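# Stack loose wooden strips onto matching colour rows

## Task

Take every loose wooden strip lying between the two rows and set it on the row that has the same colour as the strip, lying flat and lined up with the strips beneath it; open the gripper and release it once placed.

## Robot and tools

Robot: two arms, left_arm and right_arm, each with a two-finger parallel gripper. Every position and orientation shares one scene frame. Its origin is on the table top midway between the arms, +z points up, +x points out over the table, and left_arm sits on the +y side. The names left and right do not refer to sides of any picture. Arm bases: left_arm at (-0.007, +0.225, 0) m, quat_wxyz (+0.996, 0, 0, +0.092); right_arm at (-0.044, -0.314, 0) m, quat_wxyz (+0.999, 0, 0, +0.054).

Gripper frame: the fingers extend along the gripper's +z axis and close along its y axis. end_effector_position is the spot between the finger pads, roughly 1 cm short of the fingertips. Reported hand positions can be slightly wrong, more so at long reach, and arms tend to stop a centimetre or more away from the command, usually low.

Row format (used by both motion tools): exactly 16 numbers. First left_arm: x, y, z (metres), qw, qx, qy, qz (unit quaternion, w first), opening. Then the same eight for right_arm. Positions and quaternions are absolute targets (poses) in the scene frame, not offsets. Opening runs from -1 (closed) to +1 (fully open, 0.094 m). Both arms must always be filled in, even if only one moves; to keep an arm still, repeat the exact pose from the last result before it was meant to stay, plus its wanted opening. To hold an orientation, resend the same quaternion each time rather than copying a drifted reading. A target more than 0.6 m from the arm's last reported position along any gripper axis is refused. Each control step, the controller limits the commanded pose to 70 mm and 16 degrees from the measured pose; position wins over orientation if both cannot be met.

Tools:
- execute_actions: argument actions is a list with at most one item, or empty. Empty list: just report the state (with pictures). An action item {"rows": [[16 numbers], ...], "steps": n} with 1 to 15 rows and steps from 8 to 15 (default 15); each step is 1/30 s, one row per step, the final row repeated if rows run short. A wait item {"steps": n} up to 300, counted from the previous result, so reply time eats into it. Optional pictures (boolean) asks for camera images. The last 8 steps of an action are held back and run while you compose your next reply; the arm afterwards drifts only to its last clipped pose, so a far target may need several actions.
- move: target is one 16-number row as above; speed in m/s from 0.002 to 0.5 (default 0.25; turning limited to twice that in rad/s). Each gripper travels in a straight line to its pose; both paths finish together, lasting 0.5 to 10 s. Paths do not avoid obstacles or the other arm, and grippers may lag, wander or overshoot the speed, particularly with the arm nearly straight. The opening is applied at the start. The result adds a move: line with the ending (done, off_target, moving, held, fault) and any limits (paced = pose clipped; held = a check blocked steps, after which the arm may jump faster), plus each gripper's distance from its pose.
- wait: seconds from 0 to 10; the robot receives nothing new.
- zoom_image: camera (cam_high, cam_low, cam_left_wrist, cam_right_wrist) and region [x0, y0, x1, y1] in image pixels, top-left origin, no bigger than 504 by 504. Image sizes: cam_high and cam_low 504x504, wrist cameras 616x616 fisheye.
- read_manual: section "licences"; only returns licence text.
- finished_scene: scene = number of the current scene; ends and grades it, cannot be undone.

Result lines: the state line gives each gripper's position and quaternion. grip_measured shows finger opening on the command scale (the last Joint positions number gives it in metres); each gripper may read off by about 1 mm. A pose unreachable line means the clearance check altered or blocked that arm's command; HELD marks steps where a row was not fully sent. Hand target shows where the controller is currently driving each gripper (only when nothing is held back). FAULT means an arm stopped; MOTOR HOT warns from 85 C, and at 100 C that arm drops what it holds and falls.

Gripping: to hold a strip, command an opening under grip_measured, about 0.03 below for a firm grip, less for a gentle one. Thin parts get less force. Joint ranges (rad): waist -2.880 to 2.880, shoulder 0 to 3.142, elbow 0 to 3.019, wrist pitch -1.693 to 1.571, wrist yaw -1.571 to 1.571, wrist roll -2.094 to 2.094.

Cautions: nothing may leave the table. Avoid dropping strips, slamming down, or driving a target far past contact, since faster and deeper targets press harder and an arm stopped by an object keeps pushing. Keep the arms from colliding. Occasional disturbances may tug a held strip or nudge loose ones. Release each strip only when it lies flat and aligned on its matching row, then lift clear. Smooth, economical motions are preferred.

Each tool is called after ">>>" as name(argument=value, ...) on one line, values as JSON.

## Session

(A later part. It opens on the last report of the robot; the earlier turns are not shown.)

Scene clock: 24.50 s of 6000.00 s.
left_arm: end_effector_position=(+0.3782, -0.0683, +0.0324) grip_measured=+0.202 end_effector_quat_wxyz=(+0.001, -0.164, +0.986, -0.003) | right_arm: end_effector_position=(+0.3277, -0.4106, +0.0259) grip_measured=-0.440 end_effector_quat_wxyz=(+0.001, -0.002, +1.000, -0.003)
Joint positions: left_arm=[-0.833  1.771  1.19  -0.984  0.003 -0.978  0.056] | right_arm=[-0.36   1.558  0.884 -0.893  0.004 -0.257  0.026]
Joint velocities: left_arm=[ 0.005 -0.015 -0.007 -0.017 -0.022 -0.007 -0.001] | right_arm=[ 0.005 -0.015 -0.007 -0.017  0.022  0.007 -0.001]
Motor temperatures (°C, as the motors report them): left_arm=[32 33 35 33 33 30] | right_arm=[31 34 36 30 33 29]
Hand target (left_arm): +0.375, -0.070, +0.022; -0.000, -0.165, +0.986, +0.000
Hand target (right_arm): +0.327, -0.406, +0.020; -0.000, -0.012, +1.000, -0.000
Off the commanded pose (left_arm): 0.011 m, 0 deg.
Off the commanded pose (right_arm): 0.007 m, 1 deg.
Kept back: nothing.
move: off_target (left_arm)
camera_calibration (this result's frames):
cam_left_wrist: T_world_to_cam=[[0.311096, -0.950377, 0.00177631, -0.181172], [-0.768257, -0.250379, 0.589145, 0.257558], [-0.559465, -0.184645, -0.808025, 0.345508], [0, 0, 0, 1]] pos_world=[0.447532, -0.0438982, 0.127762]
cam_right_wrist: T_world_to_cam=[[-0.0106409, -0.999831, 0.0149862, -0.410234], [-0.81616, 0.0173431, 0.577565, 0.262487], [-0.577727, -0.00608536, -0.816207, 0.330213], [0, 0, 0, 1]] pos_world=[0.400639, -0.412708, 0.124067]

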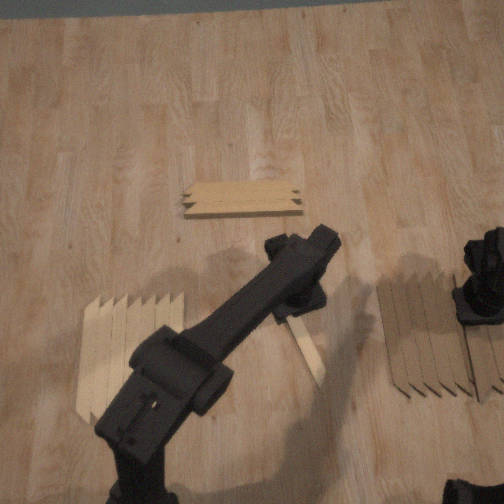

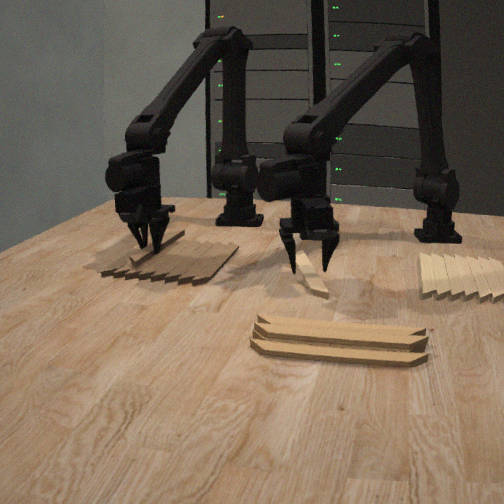

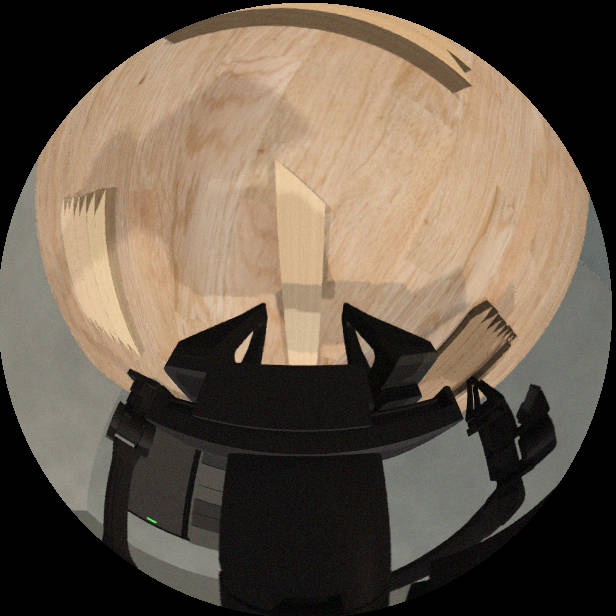

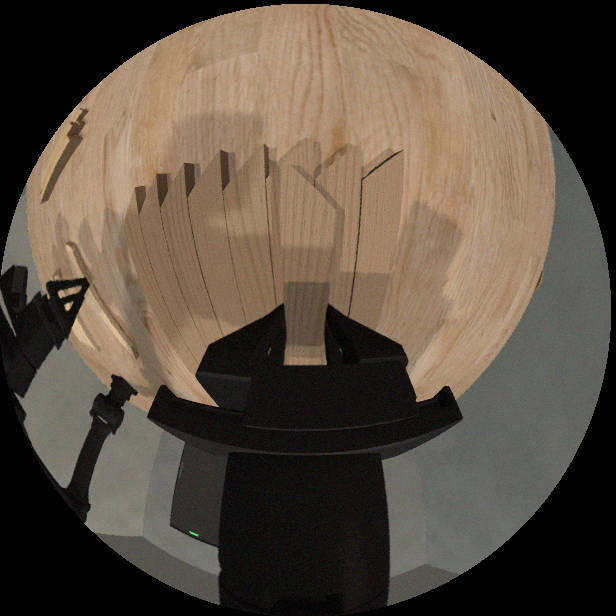

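>>> move(target=[0.373,-0.068,-0.002,0,-0.165,0.986,0,0.2,0.342,-0.395,0.02,0,-0.025,1,0,-0.55], speed=0.04)

>>> move(target=[0.373,-0.068,0.002,0,-0.165,0.986,0,-0.52,0.342,-0.395,0.008,0,-0.025,1,0,-0.55], speed=0.03)

>>> zoom_image(camera="cam_right_wrist", region=[170,120,430,370])

Scene clock: 25.97 s of 6000.00 s.
left_arm: end_effector_position=(+0.3796, -0.0692, +0.0159) grip_measured=+0.201 end_effector_quat_wxyz=(+0.007, -0.164, +0.986, -0.009) | right_arm: end_effector_position=(+0.3282, -0.3992, +0.0187) grip_measured=-0.440 end_effector_quat_wxyz=(-0.008, -0.017, +1.000, -0.000)
Joint positions: left_arm=[-0.833  1.791  1.166 -0.924  0.003 -0.979  0.056] | right_arm=[-0.331  1.578  0.884 -0.893  0.004 -0.257  0.026]
Joint velocities: left_arm=[-0.005 -0.005 -0.002  0.002 -0.051 -0.037 -0.   ] | right_arm=[-0.005  0.005 -0.007 -0.017 -0.022 -0.051  0.   ]
Motor temperatures (°C, as the motors report them): left_arm=[32 33 35 33 33 30] | right_arm=[31 34 36 30 33 29]
Hand target (left_arm): +0.373, -0.068, -0.002; -0.000, -0.165, +0.986, +0.000
Hand target (right_arm): +0.342, -0.395, +0.020; +0.000, -0.025, +1.000, -0.000
Off the commanded pose (left_arm): 0.019 m, 1 deg.
Off the commanded pose (right_arm): 0.014 m, 1 deg.
Kept back: nothing.
move: off_target (left_arm, right_arm)
camera_calibration (this result's frames):
cam_left_wrist: T_world_to_cam=[[0.311714, -0.950057, 0.0150519, -0.182906], [-0.775845, -0.245346, 0.581265, 0.271457], [-0.548542, -0.192866, -0.813575, 0.328129], [0, 0, 0, 1]] pos_world=[0.447616, -0.0438855, 0.111923]
cam_right_wrist: T_world_to_cam=[[0.0189721, -0.999768, 0.0102384, -0.408289], [-0.804992, -0.00920101, 0.593214, 0.252361], [-0.592982, -0.0194963, -0.80498, 0.324219], [0, 0, 0, 1]] pos_world=[0.403151, -0.399551, 0.115466]

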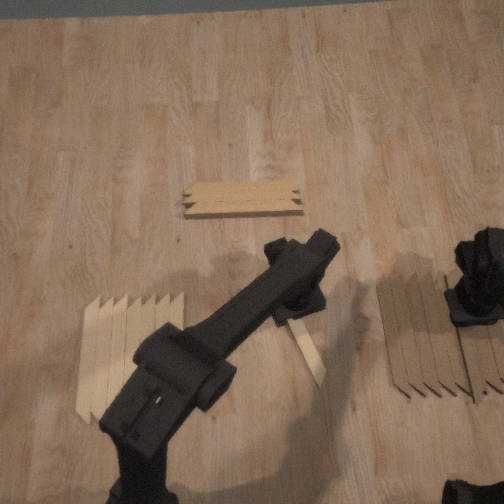

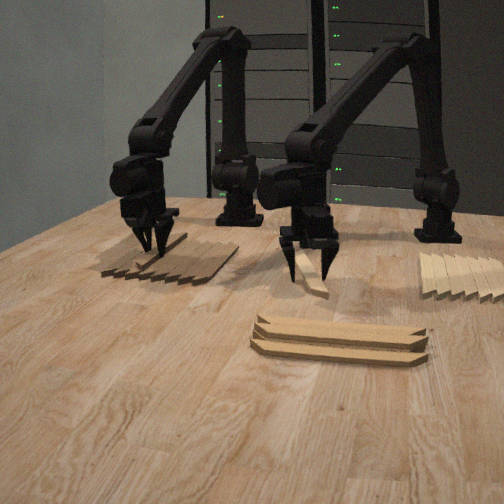

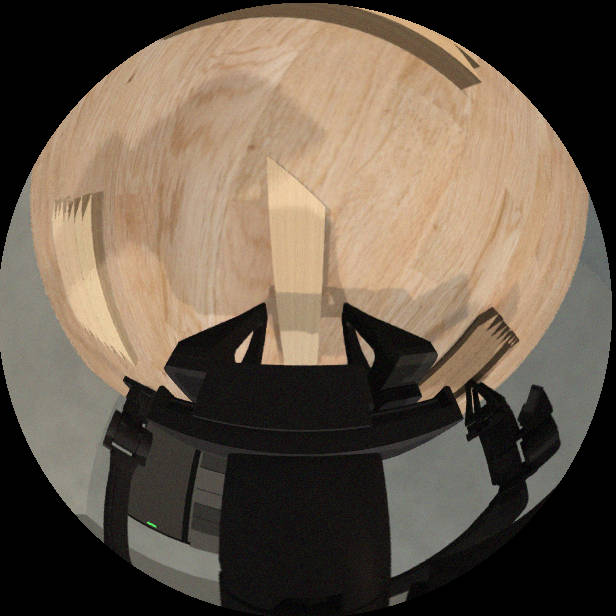

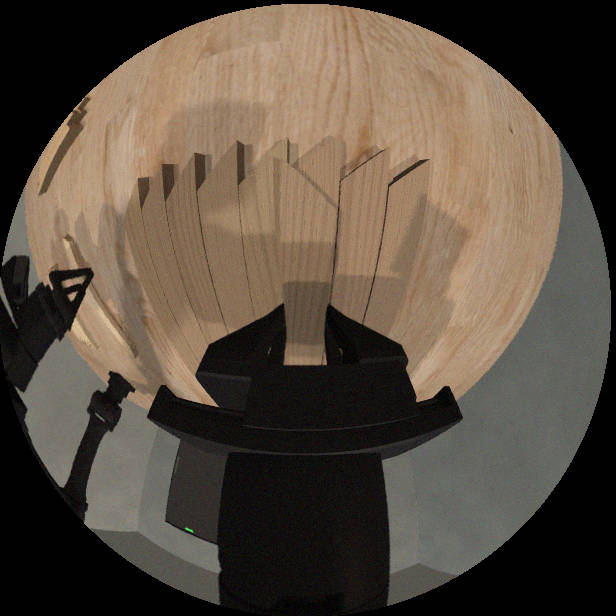

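Scene clock: 26.80 s of 6000.00 s.
left_arm: end_effector_position=(+0.3796, -0.0692, +0.0159) grip_measured=-0.439 end_effector_quat_wxyz=(+0.007, -0.164, +0.986, -0.009) | right_arm: end_effector_position=(+0.3311, -0.3997, +0.0184) grip_measured=-0.440 end_effector_quat_wxyz=(-0.003, -0.017, +1.000, -0.001)
Joint positions: left_arm=[-0.833  1.791  1.166 -0.924  0.003 -0.979  0.026] | right_arm=[-0.331  1.579  0.884 -0.881  0.004 -0.257  0.026]
Joint velocities: left_arm=[-0.015  0.005 -0.007  0.002 -0.066  0.007  0.001] | right_arm=[-0.015 -0.005  0.002 -0.022 -0.007 -0.022 -0.   ]
Motor temperatures (°C, as the motors report them): left_arm=[32 33 35 33 33 30] | right_arm=[31 34 36 30 33 29]
Hand target (left_arm): +0.373, -0.068, +0.002; -0.000, -0.165, +0.986, -0.000
Hand target (right_arm): +0.341, -0.395, +0.008; +0.000, -0.025, +1.000, -0.000
Off the commanded pose (left_arm): 0.015 m, 1 deg.
Off the commanded pose (right_arm): 0.016 m, 1 deg.
Kept back: nothing.
move: off_target (left_arm, right_arm)
camera_calibration (this result's frames):
cam_left_wrist: T_world_to_cam=[[0.311351, -0.950176, 0.015048, -0.182777], [-0.775942, -0.245054, 0.581259, 0.271514], [-0.548611, -0.192652, -0.813579, 0.32817], [0, 0, 0, 1]] pos_world=[0.447625, -0.043912, 0.111923]
cam_right_wrist: T_world_to_cam=[[0.0188399, -0.999743, 0.0126078, -0.40891], [-0.811612, -0.00792795, 0.584142, 0.257708], [-0.583892, -0.0212378, -0.811553, 0.322069], [0, 0, 0, 1]] pos_world=[0.404916, -0.399922, 0.115994]

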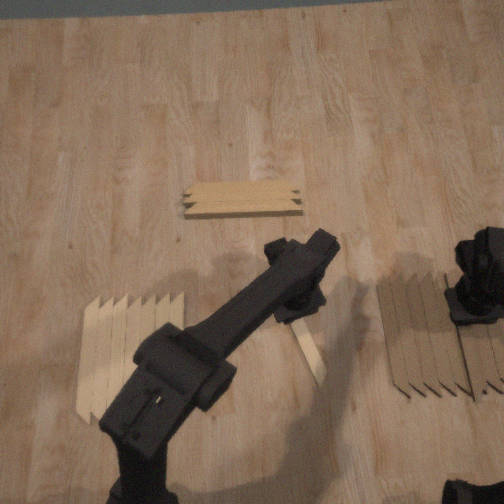

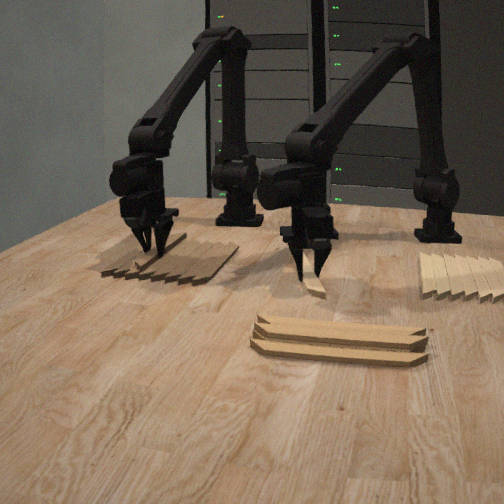

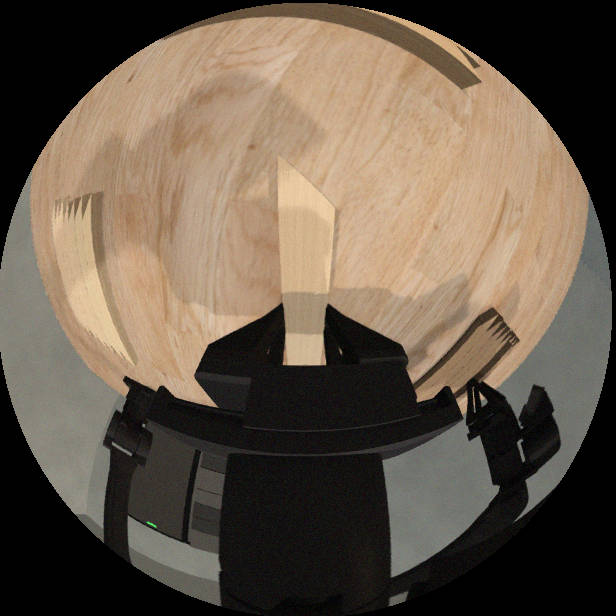

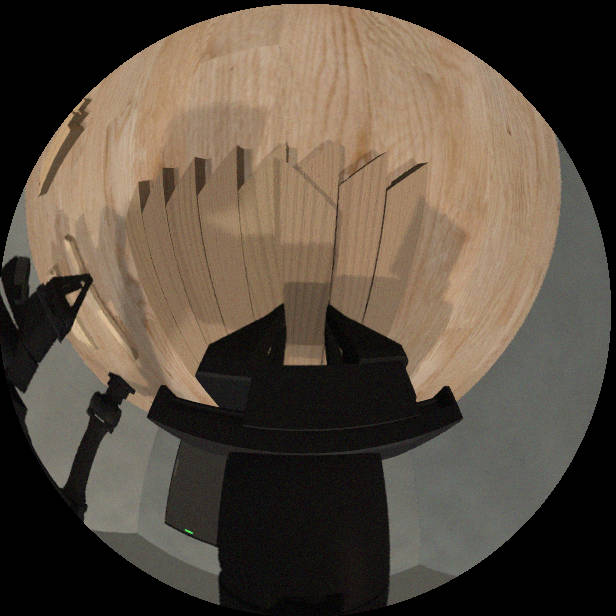

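Region (170, 120, 430, 370) of cam_right_wrist's 616x616 image, scaled by 1.938, with more detail than that image has; it fills the top 485 rows of this view, and the rest is white.

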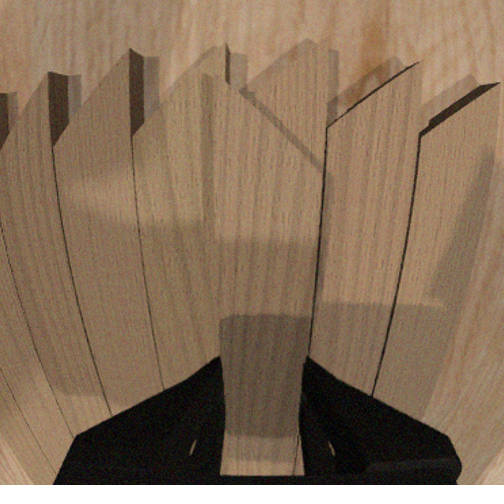

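>>> move(target=[0.38,-0.068,0.08,0,-0.165,0.986,0,-0.52,0.352,-0.402,0.055,0,-0.015,1,0,-0.55], speed=0.12)

>>> move(target=[0.345,0.25,0.08,0,0.01,1,0,-0.52,0.341,-0.402,0.01,0,-0.015,1,0,-0.55], speed=0.25)

>>> move(target=[0.34,0.246,0.03,0,0.01,1,0,-0.52,0.341,-0.402,0.01,0,-0.015,1,0,-0.55], speed=0.07)

>>> zoom_image(camera="cam_right_wrist", region=[170,120,430,370])

>>> zoom_image(camera="cam_left_wrist", region=[170,120,430,370])

Scene clock: 28.40 s of 6000.00 s.
left_arm: end_effector_position=(+0.3658, -0.0588, +0.0643) grip_measured=-0.439 end_effector_quat_wxyz=(-0.011, -0.164, +0.986, +0.010) | right_arm: end_effector_position=(+0.3331, -0.4001, +0.0373) grip_measured=-0.440 end_effector_quat_wxyz=(-0.021, -0.017, +1.000, +0.003)
Joint positions: left_arm=[-0.833  1.712  1.203 -1.092  0.003 -0.979  0.026] | right_arm=[-0.331  1.571  0.937 -0.979  0.003 -0.257  0.026]
Joint velocities: left_arm=[ 0.005  0.005 -0.002 -0.017  0.037  0.007  0.001] | right_arm=[ 0.005 -0.015  0.002 -0.012 -0.037 -0.037  0.   ]
Motor temperatures (°C, as the motors report them): left_arm=[32 33 35 33 33 30] | right_arm=[31 34 36 30 33 29]
Hand target (left_arm): +0.379, -0.067, +0.080; -0.000, -0.165, +0.986, -0.000
Hand target (right_arm): +0.352, -0.402, +0.055; +0.000, -0.015, +1.000, +0.000
Off the commanded pose (left_arm): 0.023 m, 2 deg.
Off the commanded pose (right_arm): 0.026 m, 2 deg.
Kept back: nothing.
move: off_target (left_arm, right_arm)
camera_calibration (this result's frames):
cam_left_wrist: T_world_to_cam=[[0.3111, -0.949985, -0.0272965, -0.166434], [-0.751604, -0.263509, 0.604693, 0.223767], [-0.581642, -0.167604, -0.795991, 0.374378], [0, 0, 0, 1]] pos_world=[0.437716, -0.0363982, 0.158148]
cam_right_wrist: T_world_to_cam=[[0.0191214, -0.999812, 0.00319235, -0.409338], [-0.789605, -0.0131424, 0.613475, 0.237775], [-0.613318, -0.0142512, -0.789708, 0.350323], [0, 0, 0, 1]] pos_world=[0.410434, -0.401143, 0.13209]

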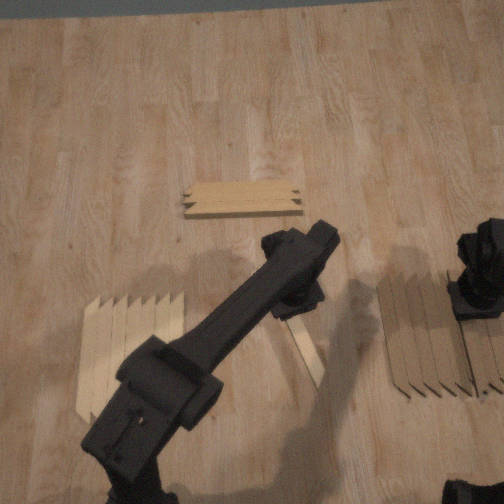

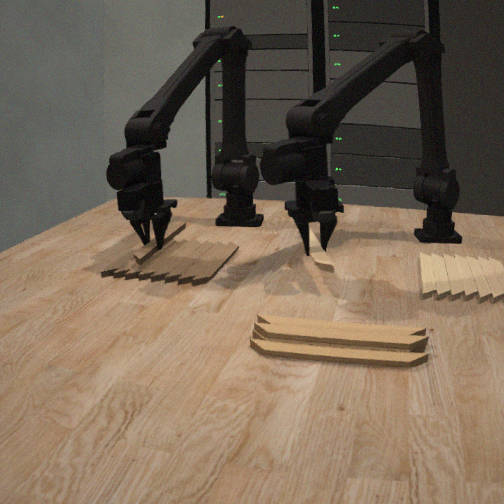

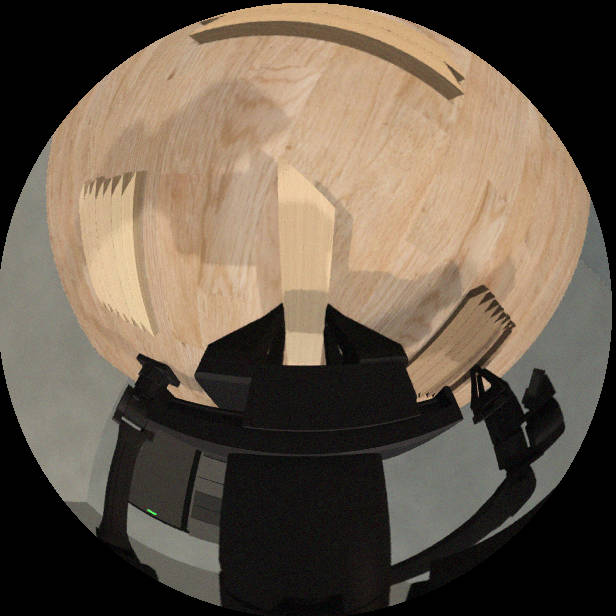

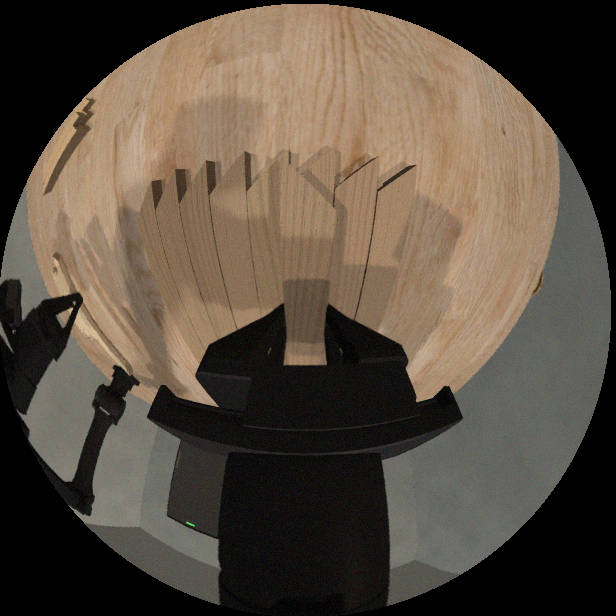

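Scene clock: 30.33 s of 6000.00 s.
left_arm: end_effector_position=(+0.3418, +0.2590, +0.0819) grip_measured=-0.439 end_effector_quat_wxyz=(-0.003, +0.001, +1.000, +0.010) | right_arm: end_effector_position=(+0.3435, -0.4025, +0.0189) grip_measured=-0.440 end_effector_quat_wxyz=(+0.004, -0.017, +1.000, -0.003)
Joint positions: left_arm=[-0.096  1.385  0.872 -1.062 -0.02   0.089  0.026] | right_arm=[-0.331  1.599  0.911 -0.874  0.003 -0.257  0.026]
Joint velocities: left_arm=[ 0.015 -0.005 -0.027 -0.007 -0.022  0.007  0.   ] | right_arm=[-0.024  0.024 -0.017  0.022  0.022 -0.066 -0.   ]
Motor temperatures (°C, as the motors report them): left_arm=[32 33 35 33 33 30] | right_arm=[31 34 36 30 33 29]
Hand target (left_arm): +0.343, +0.256, +0.081; +0.005, +0.010, +1.000, +0.009
Hand target (right_arm): +0.341, -0.402, +0.010; -0.000, -0.015, +1.000, -0.000
Off the commanded pose (left_arm): 0.010 m, 2 deg.
Off the commanded pose (right_arm): 0.009 m, 1 deg.
Kept back: nothing.
move: done
camera_calibration (this result's frames):
cam_left_wrist: T_world_to_cam=[[-0.0149034, -0.999586, -0.0246274, 0.267401], [-0.803939, -0.00266576, 0.594705, 0.22991], [-0.594524, 0.028662, -0.803567, 0.38185], [0, 0, 0, 1]] pos_world=[0.415838, 0.256958, 0.176699]
cam_right_wrist: T_world_to_cam=[[0.0186513, -0.999706, 0.0155229, -0.411863], [-0.819412, -0.00638768, 0.57317, 0.270939], [-0.572902, -0.02341, -0.819289, 0.325155], [0, 0, 0, 1]] pos_world=[0.415974, -0.402399, 0.117496]

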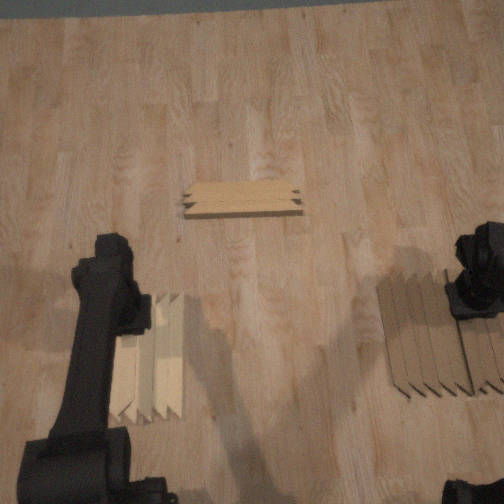

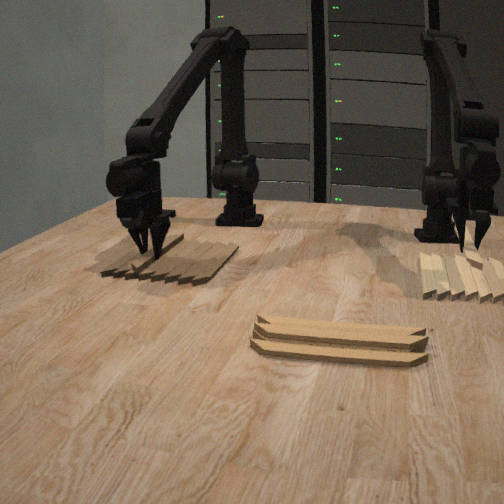

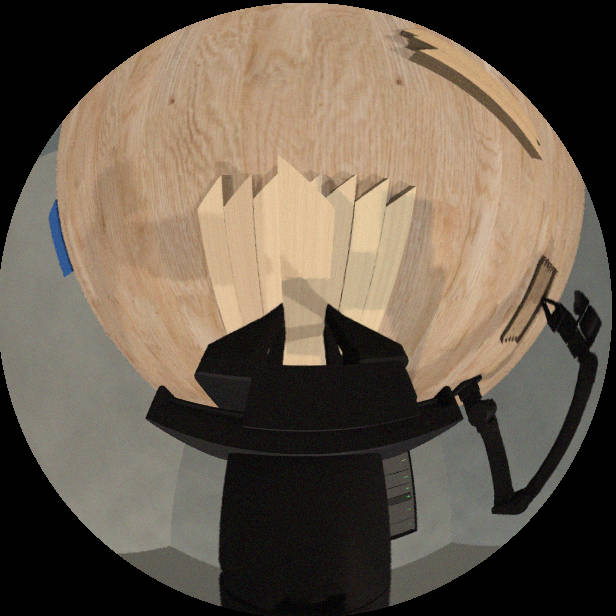

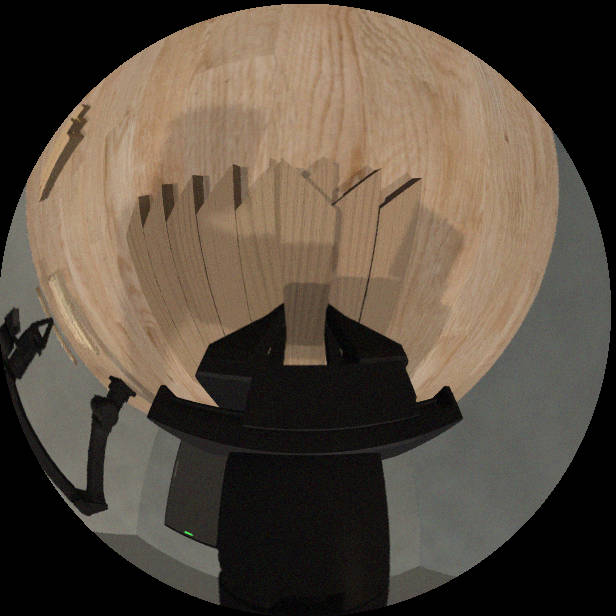

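Scene clock: 31.43 s of 6000.00 s.
left_arm: end_effector_position=(+0.3406, +0.2495, +0.0350) grip_measured=-0.439 end_effector_quat_wxyz=(-0.001, +0.010, +1.000, +0.001) | right_arm: end_effector_position=(+0.3435, -0.4025, +0.0189) grip_measured=-0.440 end_effector_quat_wxyz=(+0.004, -0.017, +1.000, -0.003)
Joint positions: left_arm=[-0.114  1.458  0.8   -0.914 -0.003  0.089  0.026] | right_arm=[-0.331  1.599  0.911 -0.874  0.003 -0.257  0.026]
Joint velocities: left_arm=[-0.005 -0.005 -0.007 -0.007 -0.022 -0.051  0.001] | right_arm=[-0.005 -0.005 -0.002  0.007  0.051  0.022 -0.001]
Motor temperatures (°C, as the motors report them): left_arm=[32 33 35 33 33 30] | right_arm=[31 34 35 30 33 29]
Hand target (left_arm): +0.341, +0.246, +0.030; -0.000, +0.010, +1.000, -0.000
Hand target (right_arm): +0.341, -0.402, +0.010; -0.000, -0.015, +1.000, +0.000
Off the commanded pose (left_arm): 0.006 m, 0 deg.
Off the commanded pose (right_arm): 0.009 m, 1 deg.
Kept back: nothing.
move: done
camera_calibration (this result's frames):
cam_left_wrist: T_world_to_cam=[[-0.032701, -0.999437, -0.0074872, 0.262251], [-0.80639, 0.0219574, 0.590976, 0.251657], [-0.590479, 0.0253631, -0.806654, 0.343245], [0, 0, 0, 1]] pos_world=[0.414188, 0.247872, 0.13012]
cam_right_wrist: T_world_to_cam=[[0.0186513, -0.999706, 0.0155229, -0.411863], [-0.819412, -0.00638768, 0.57317, 0.270939], [-0.572902, -0.02341, -0.819289, 0.325155], [0, 0, 0, 1]] pos_world=[0.415974, -0.402399, 0.117496]

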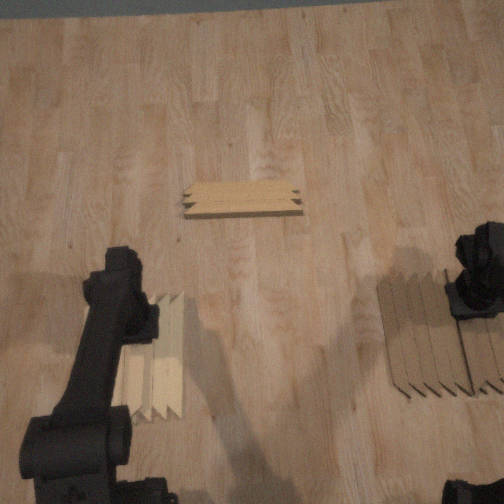

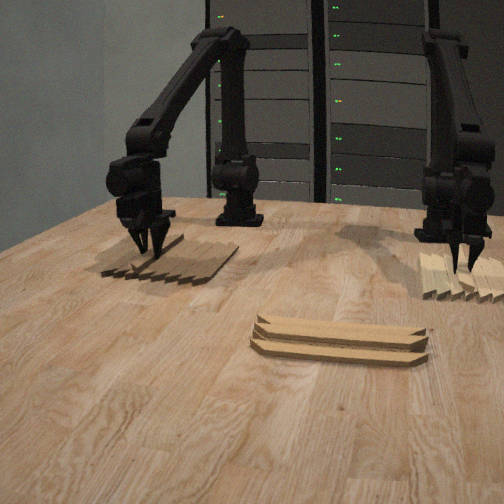

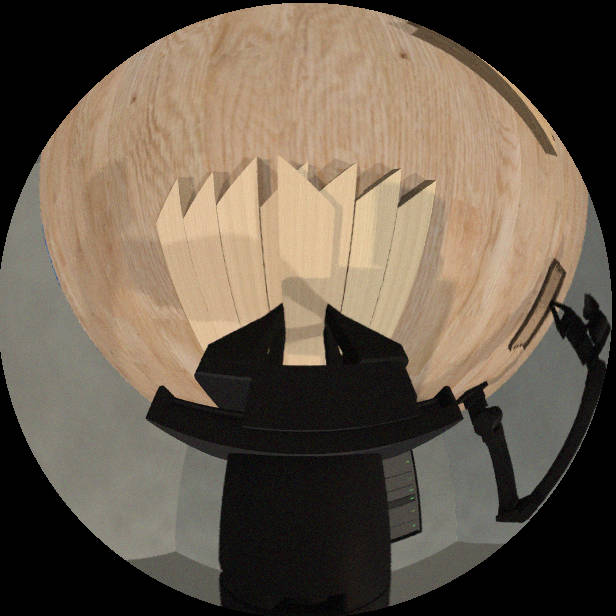

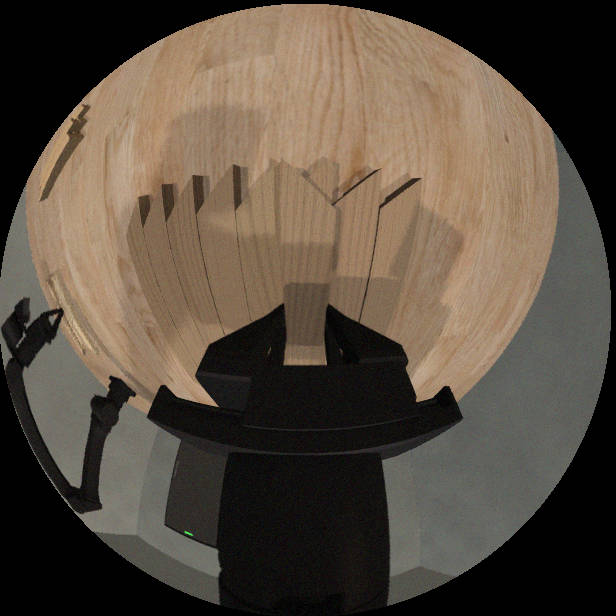

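Region (170, 120, 430, 370) of cam_right_wrist's 616x616 image, scaled by 1.938, with more detail than that image has; it fills the top 485 rows of this view, and the rest is white.

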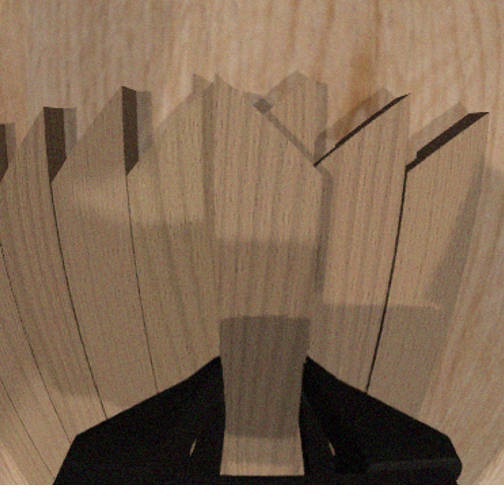

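Region (170, 120, 430, 370) of cam_left_wrist's 616x616 image, scaled by 1.938, with more detail than that image has; it fills the top 485 rows of this view, and the rest is white.

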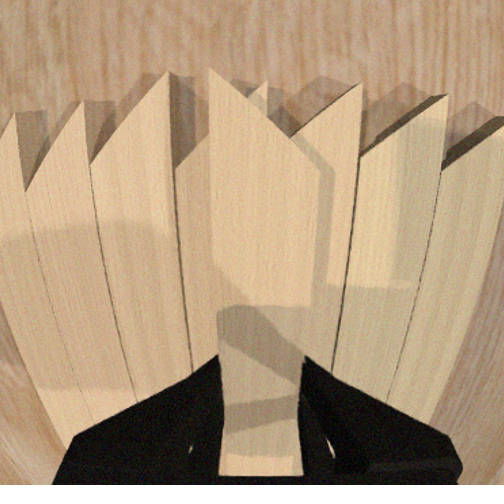

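>>> move(target=[0.34,0.231,0.03,0,0.005,1,0,-0.52,0.341,-0.402,0.014,0,-0.015,1,0,0.1], speed=0.03)

>>> move(target=[0.34,0.231,0.017,0,0.005,1,0,-0.52,0.345,-0.402,0.05,0,-0.015,1,0,0.1], speed=0.06)

>>> zoom_image(camera="cam_left_wrist", region=[170,120,430,370])

Scene clock: 32.67 s of 6000.00 s.
left_arm: end_effector_position=(+0.3413, +0.2339, +0.0350) grip_measured=-0.439 end_effector_quat_wxyz=(-0.001, +0.007, +1.000, +0.001) | right_arm: end_effector_position=(+0.3435, -0.4025, +0.0189) grip_measured=+0.097 end_effector_quat_wxyz=(+0.004, -0.017, +1.000, -0.003)
Joint positions: left_arm=[-0.158  1.458  0.8   -0.914 -0.002  0.04   0.026] | right_arm=[-0.331  1.599  0.911 -0.874  0.003 -0.257  0.052]
Joint velocities: left_arm=[ 0.005  0.005 -0.007 -0.007  0.007 -0.095  0.002] | right_arm=[ 0.005  0.015 -0.012 -0.012  0.066  0.022 -0.001]
Motor temperatures (°C, as the motors report them): left_arm=[32 33 35 33 33 30] | right_arm=[31 34 35 30 33 29]
Hand target (left_arm): +0.340, +0.231, +0.030; -0.000, +0.005, +1.000, -0.001
Hand target (right_arm): +0.341, -0.402, +0.014; -0.000, -0.015, +1.000, +0.000
Off the commanded pose (left_arm): 0.006 m, 0 deg.
Off the commanded pose (right_arm): 0.006 m, 1 deg.
Kept back: nothing.
move: done
camera_calibration (this result's frames):
cam_left_wrist: T_world_to_cam=[[-0.0273609, -0.999602, -0.00680865, 0.244812], [-0.806587, 0.0180533, 0.59084, 0.253586], [-0.590482, 0.0216577, -0.80676, 0.344952], [0, 0, 0, 1]] pos_world=[0.414925, 0.232665, 0.130132]
cam_right_wrist: T_world_to_cam=[[0.0186513, -0.999706, 0.0155229, -0.411863], [-0.819412, -0.00638768, 0.57317, 0.270939], [-0.572902, -0.02341, -0.819289, 0.325155], [0, 0, 0, 1]] pos_world=[0.415974, -0.402399, 0.117496]

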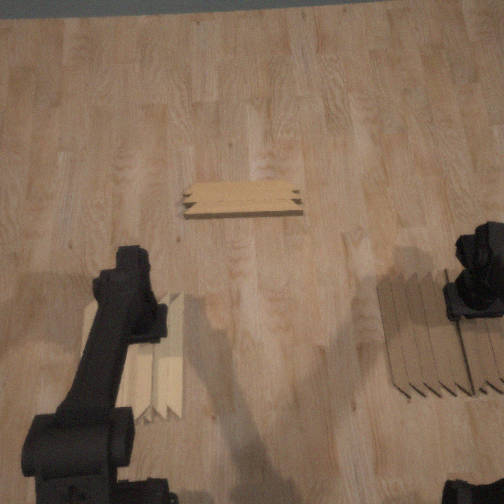

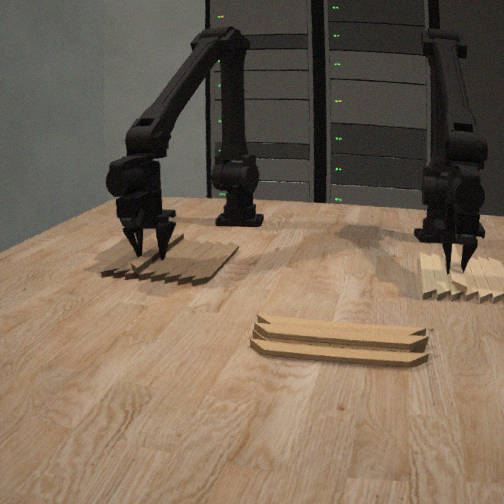

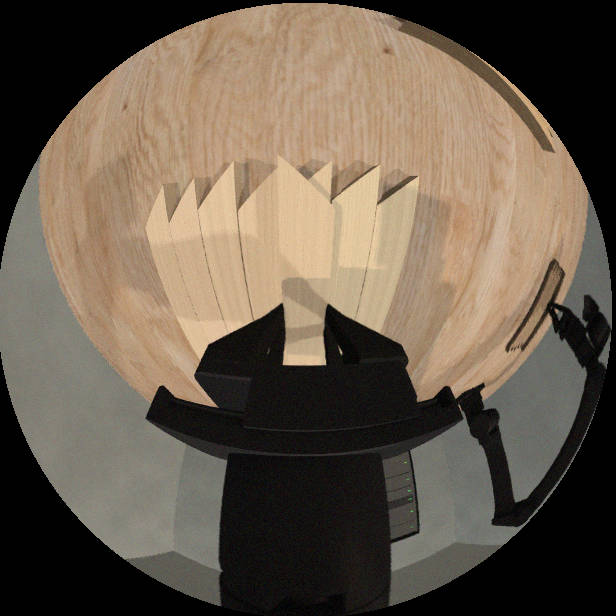

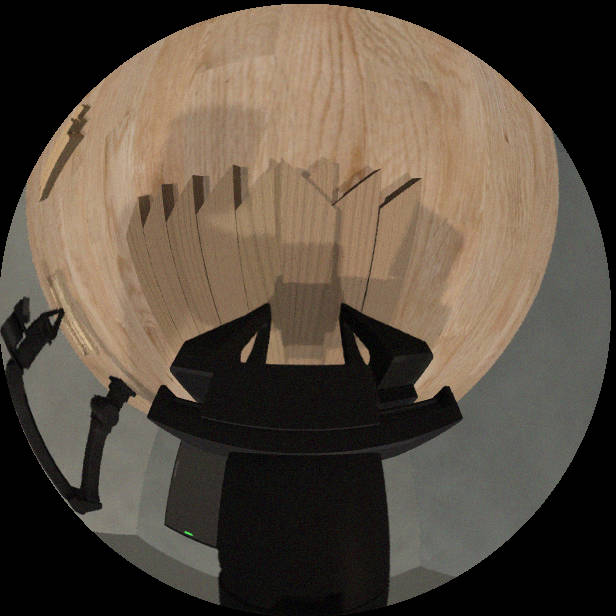

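Scene clock: 33.50 s of 6000.00 s.
left_arm: end_effector_position=(+0.3428, +0.2339, +0.0271) grip_measured=-0.439 end_effector_quat_wxyz=(+0.004, +0.007, +1.000, +0.001) | right_arm: end_effector_position=(+0.3263, -0.3986, +0.0338) grip_measured=+0.097 end_effector_quat_wxyz=(-0.020, -0.017, +1.000, +0.003)
Joint positions: left_arm=[-0.158  1.471  0.788 -0.879 -0.002  0.038  0.026] | right_arm=[-0.331  1.559  0.911 -0.962  0.003 -0.257  0.052]
Joint velocities: left_arm=[-0.005 -0.005 -0.002 -0.002  0.081 -0.037  0.   ] | right_arm=[-0.005 -0.005  0.007 -0.007 -0.007 -0.007  0.002]
Motor temperatures (°C, as the motors report them): left_arm=[32 33 35 33 33 30] | right_arm=[31 34 35 30 33 29]
Hand target (left_arm): +0.340, +0.231, +0.017; -0.000, +0.005, +1.000, -0.000
Hand target (right_arm): +0.345, -0.402, +0.050; +0.000, -0.015, +1.000, -0.000
Off the commanded pose (left_arm): 0.011 m, 1 deg.
Off the commanded pose (right_arm): 0.025 m, 2 deg.
Kept back: nothing.
move: off_target (left_arm, right_arm)
camera_calibration (this result's frames):
cam_left_wrist: T_world_to_cam=[[-0.0261441, -0.999631, -0.00734017, 0.244442], [-0.812649, 0.0169765, 0.582506, 0.262033], [-0.582166, 0.0211941, -0.812793, 0.336919], [0, 0, 0, 1]] pos_world=[0.415475, 0.232763, 0.123003]
cam_right_wrist: T_world_to_cam=[[0.0191122, -0.99981, 0.0038322, -0.407676], [-0.7912, -0.0127809, 0.611424, 0.235286], [-0.611259, -0.0147177, -0.791294, 0.342648], [0, 0, 0, 1]] pos_world=[0.403396, -0.399548, 0.128838]

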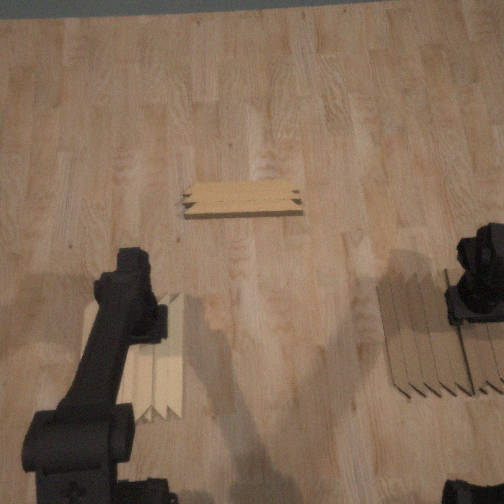

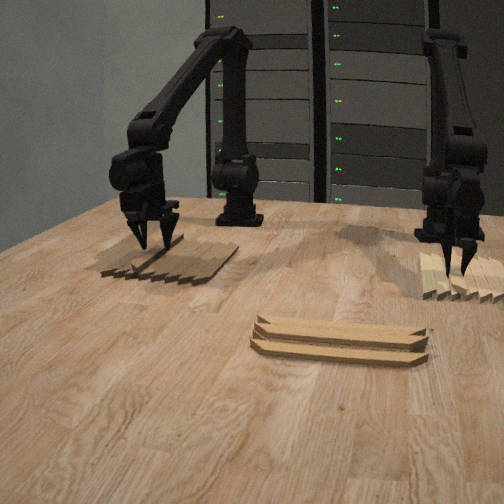

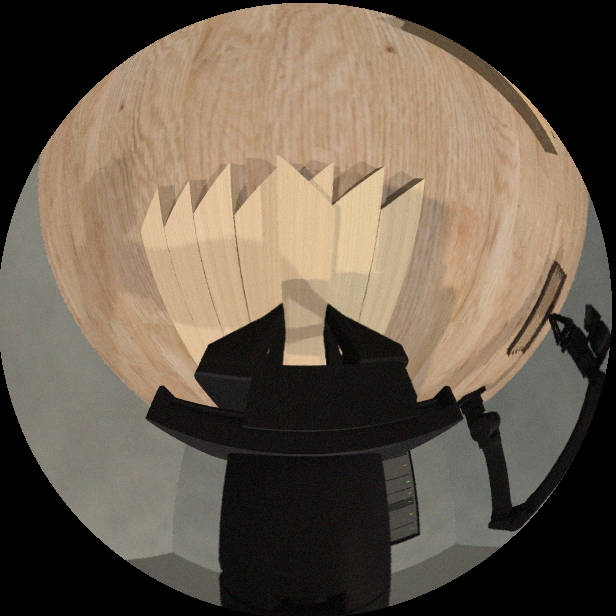

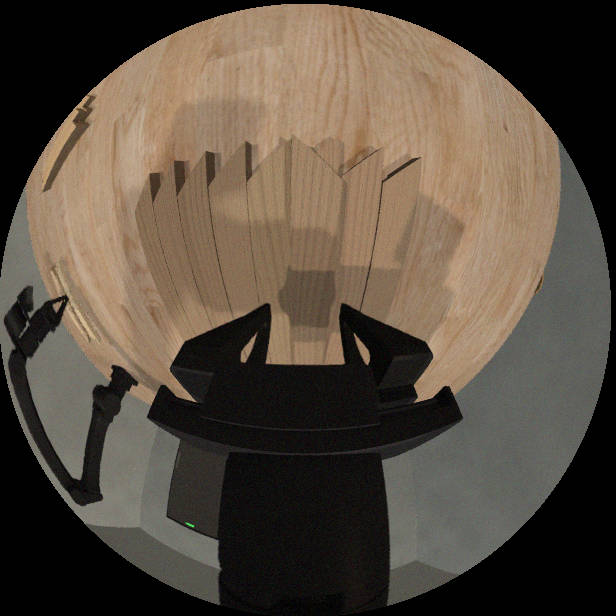

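Region (170, 120, 430, 370) of cam_left_wrist's 616x616 image, scaled by 1.938, with more detail than that image has; it fills the top 485 rows of this view, and the rest is white.

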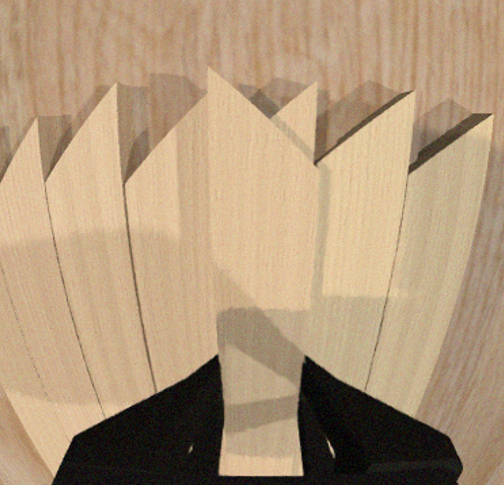

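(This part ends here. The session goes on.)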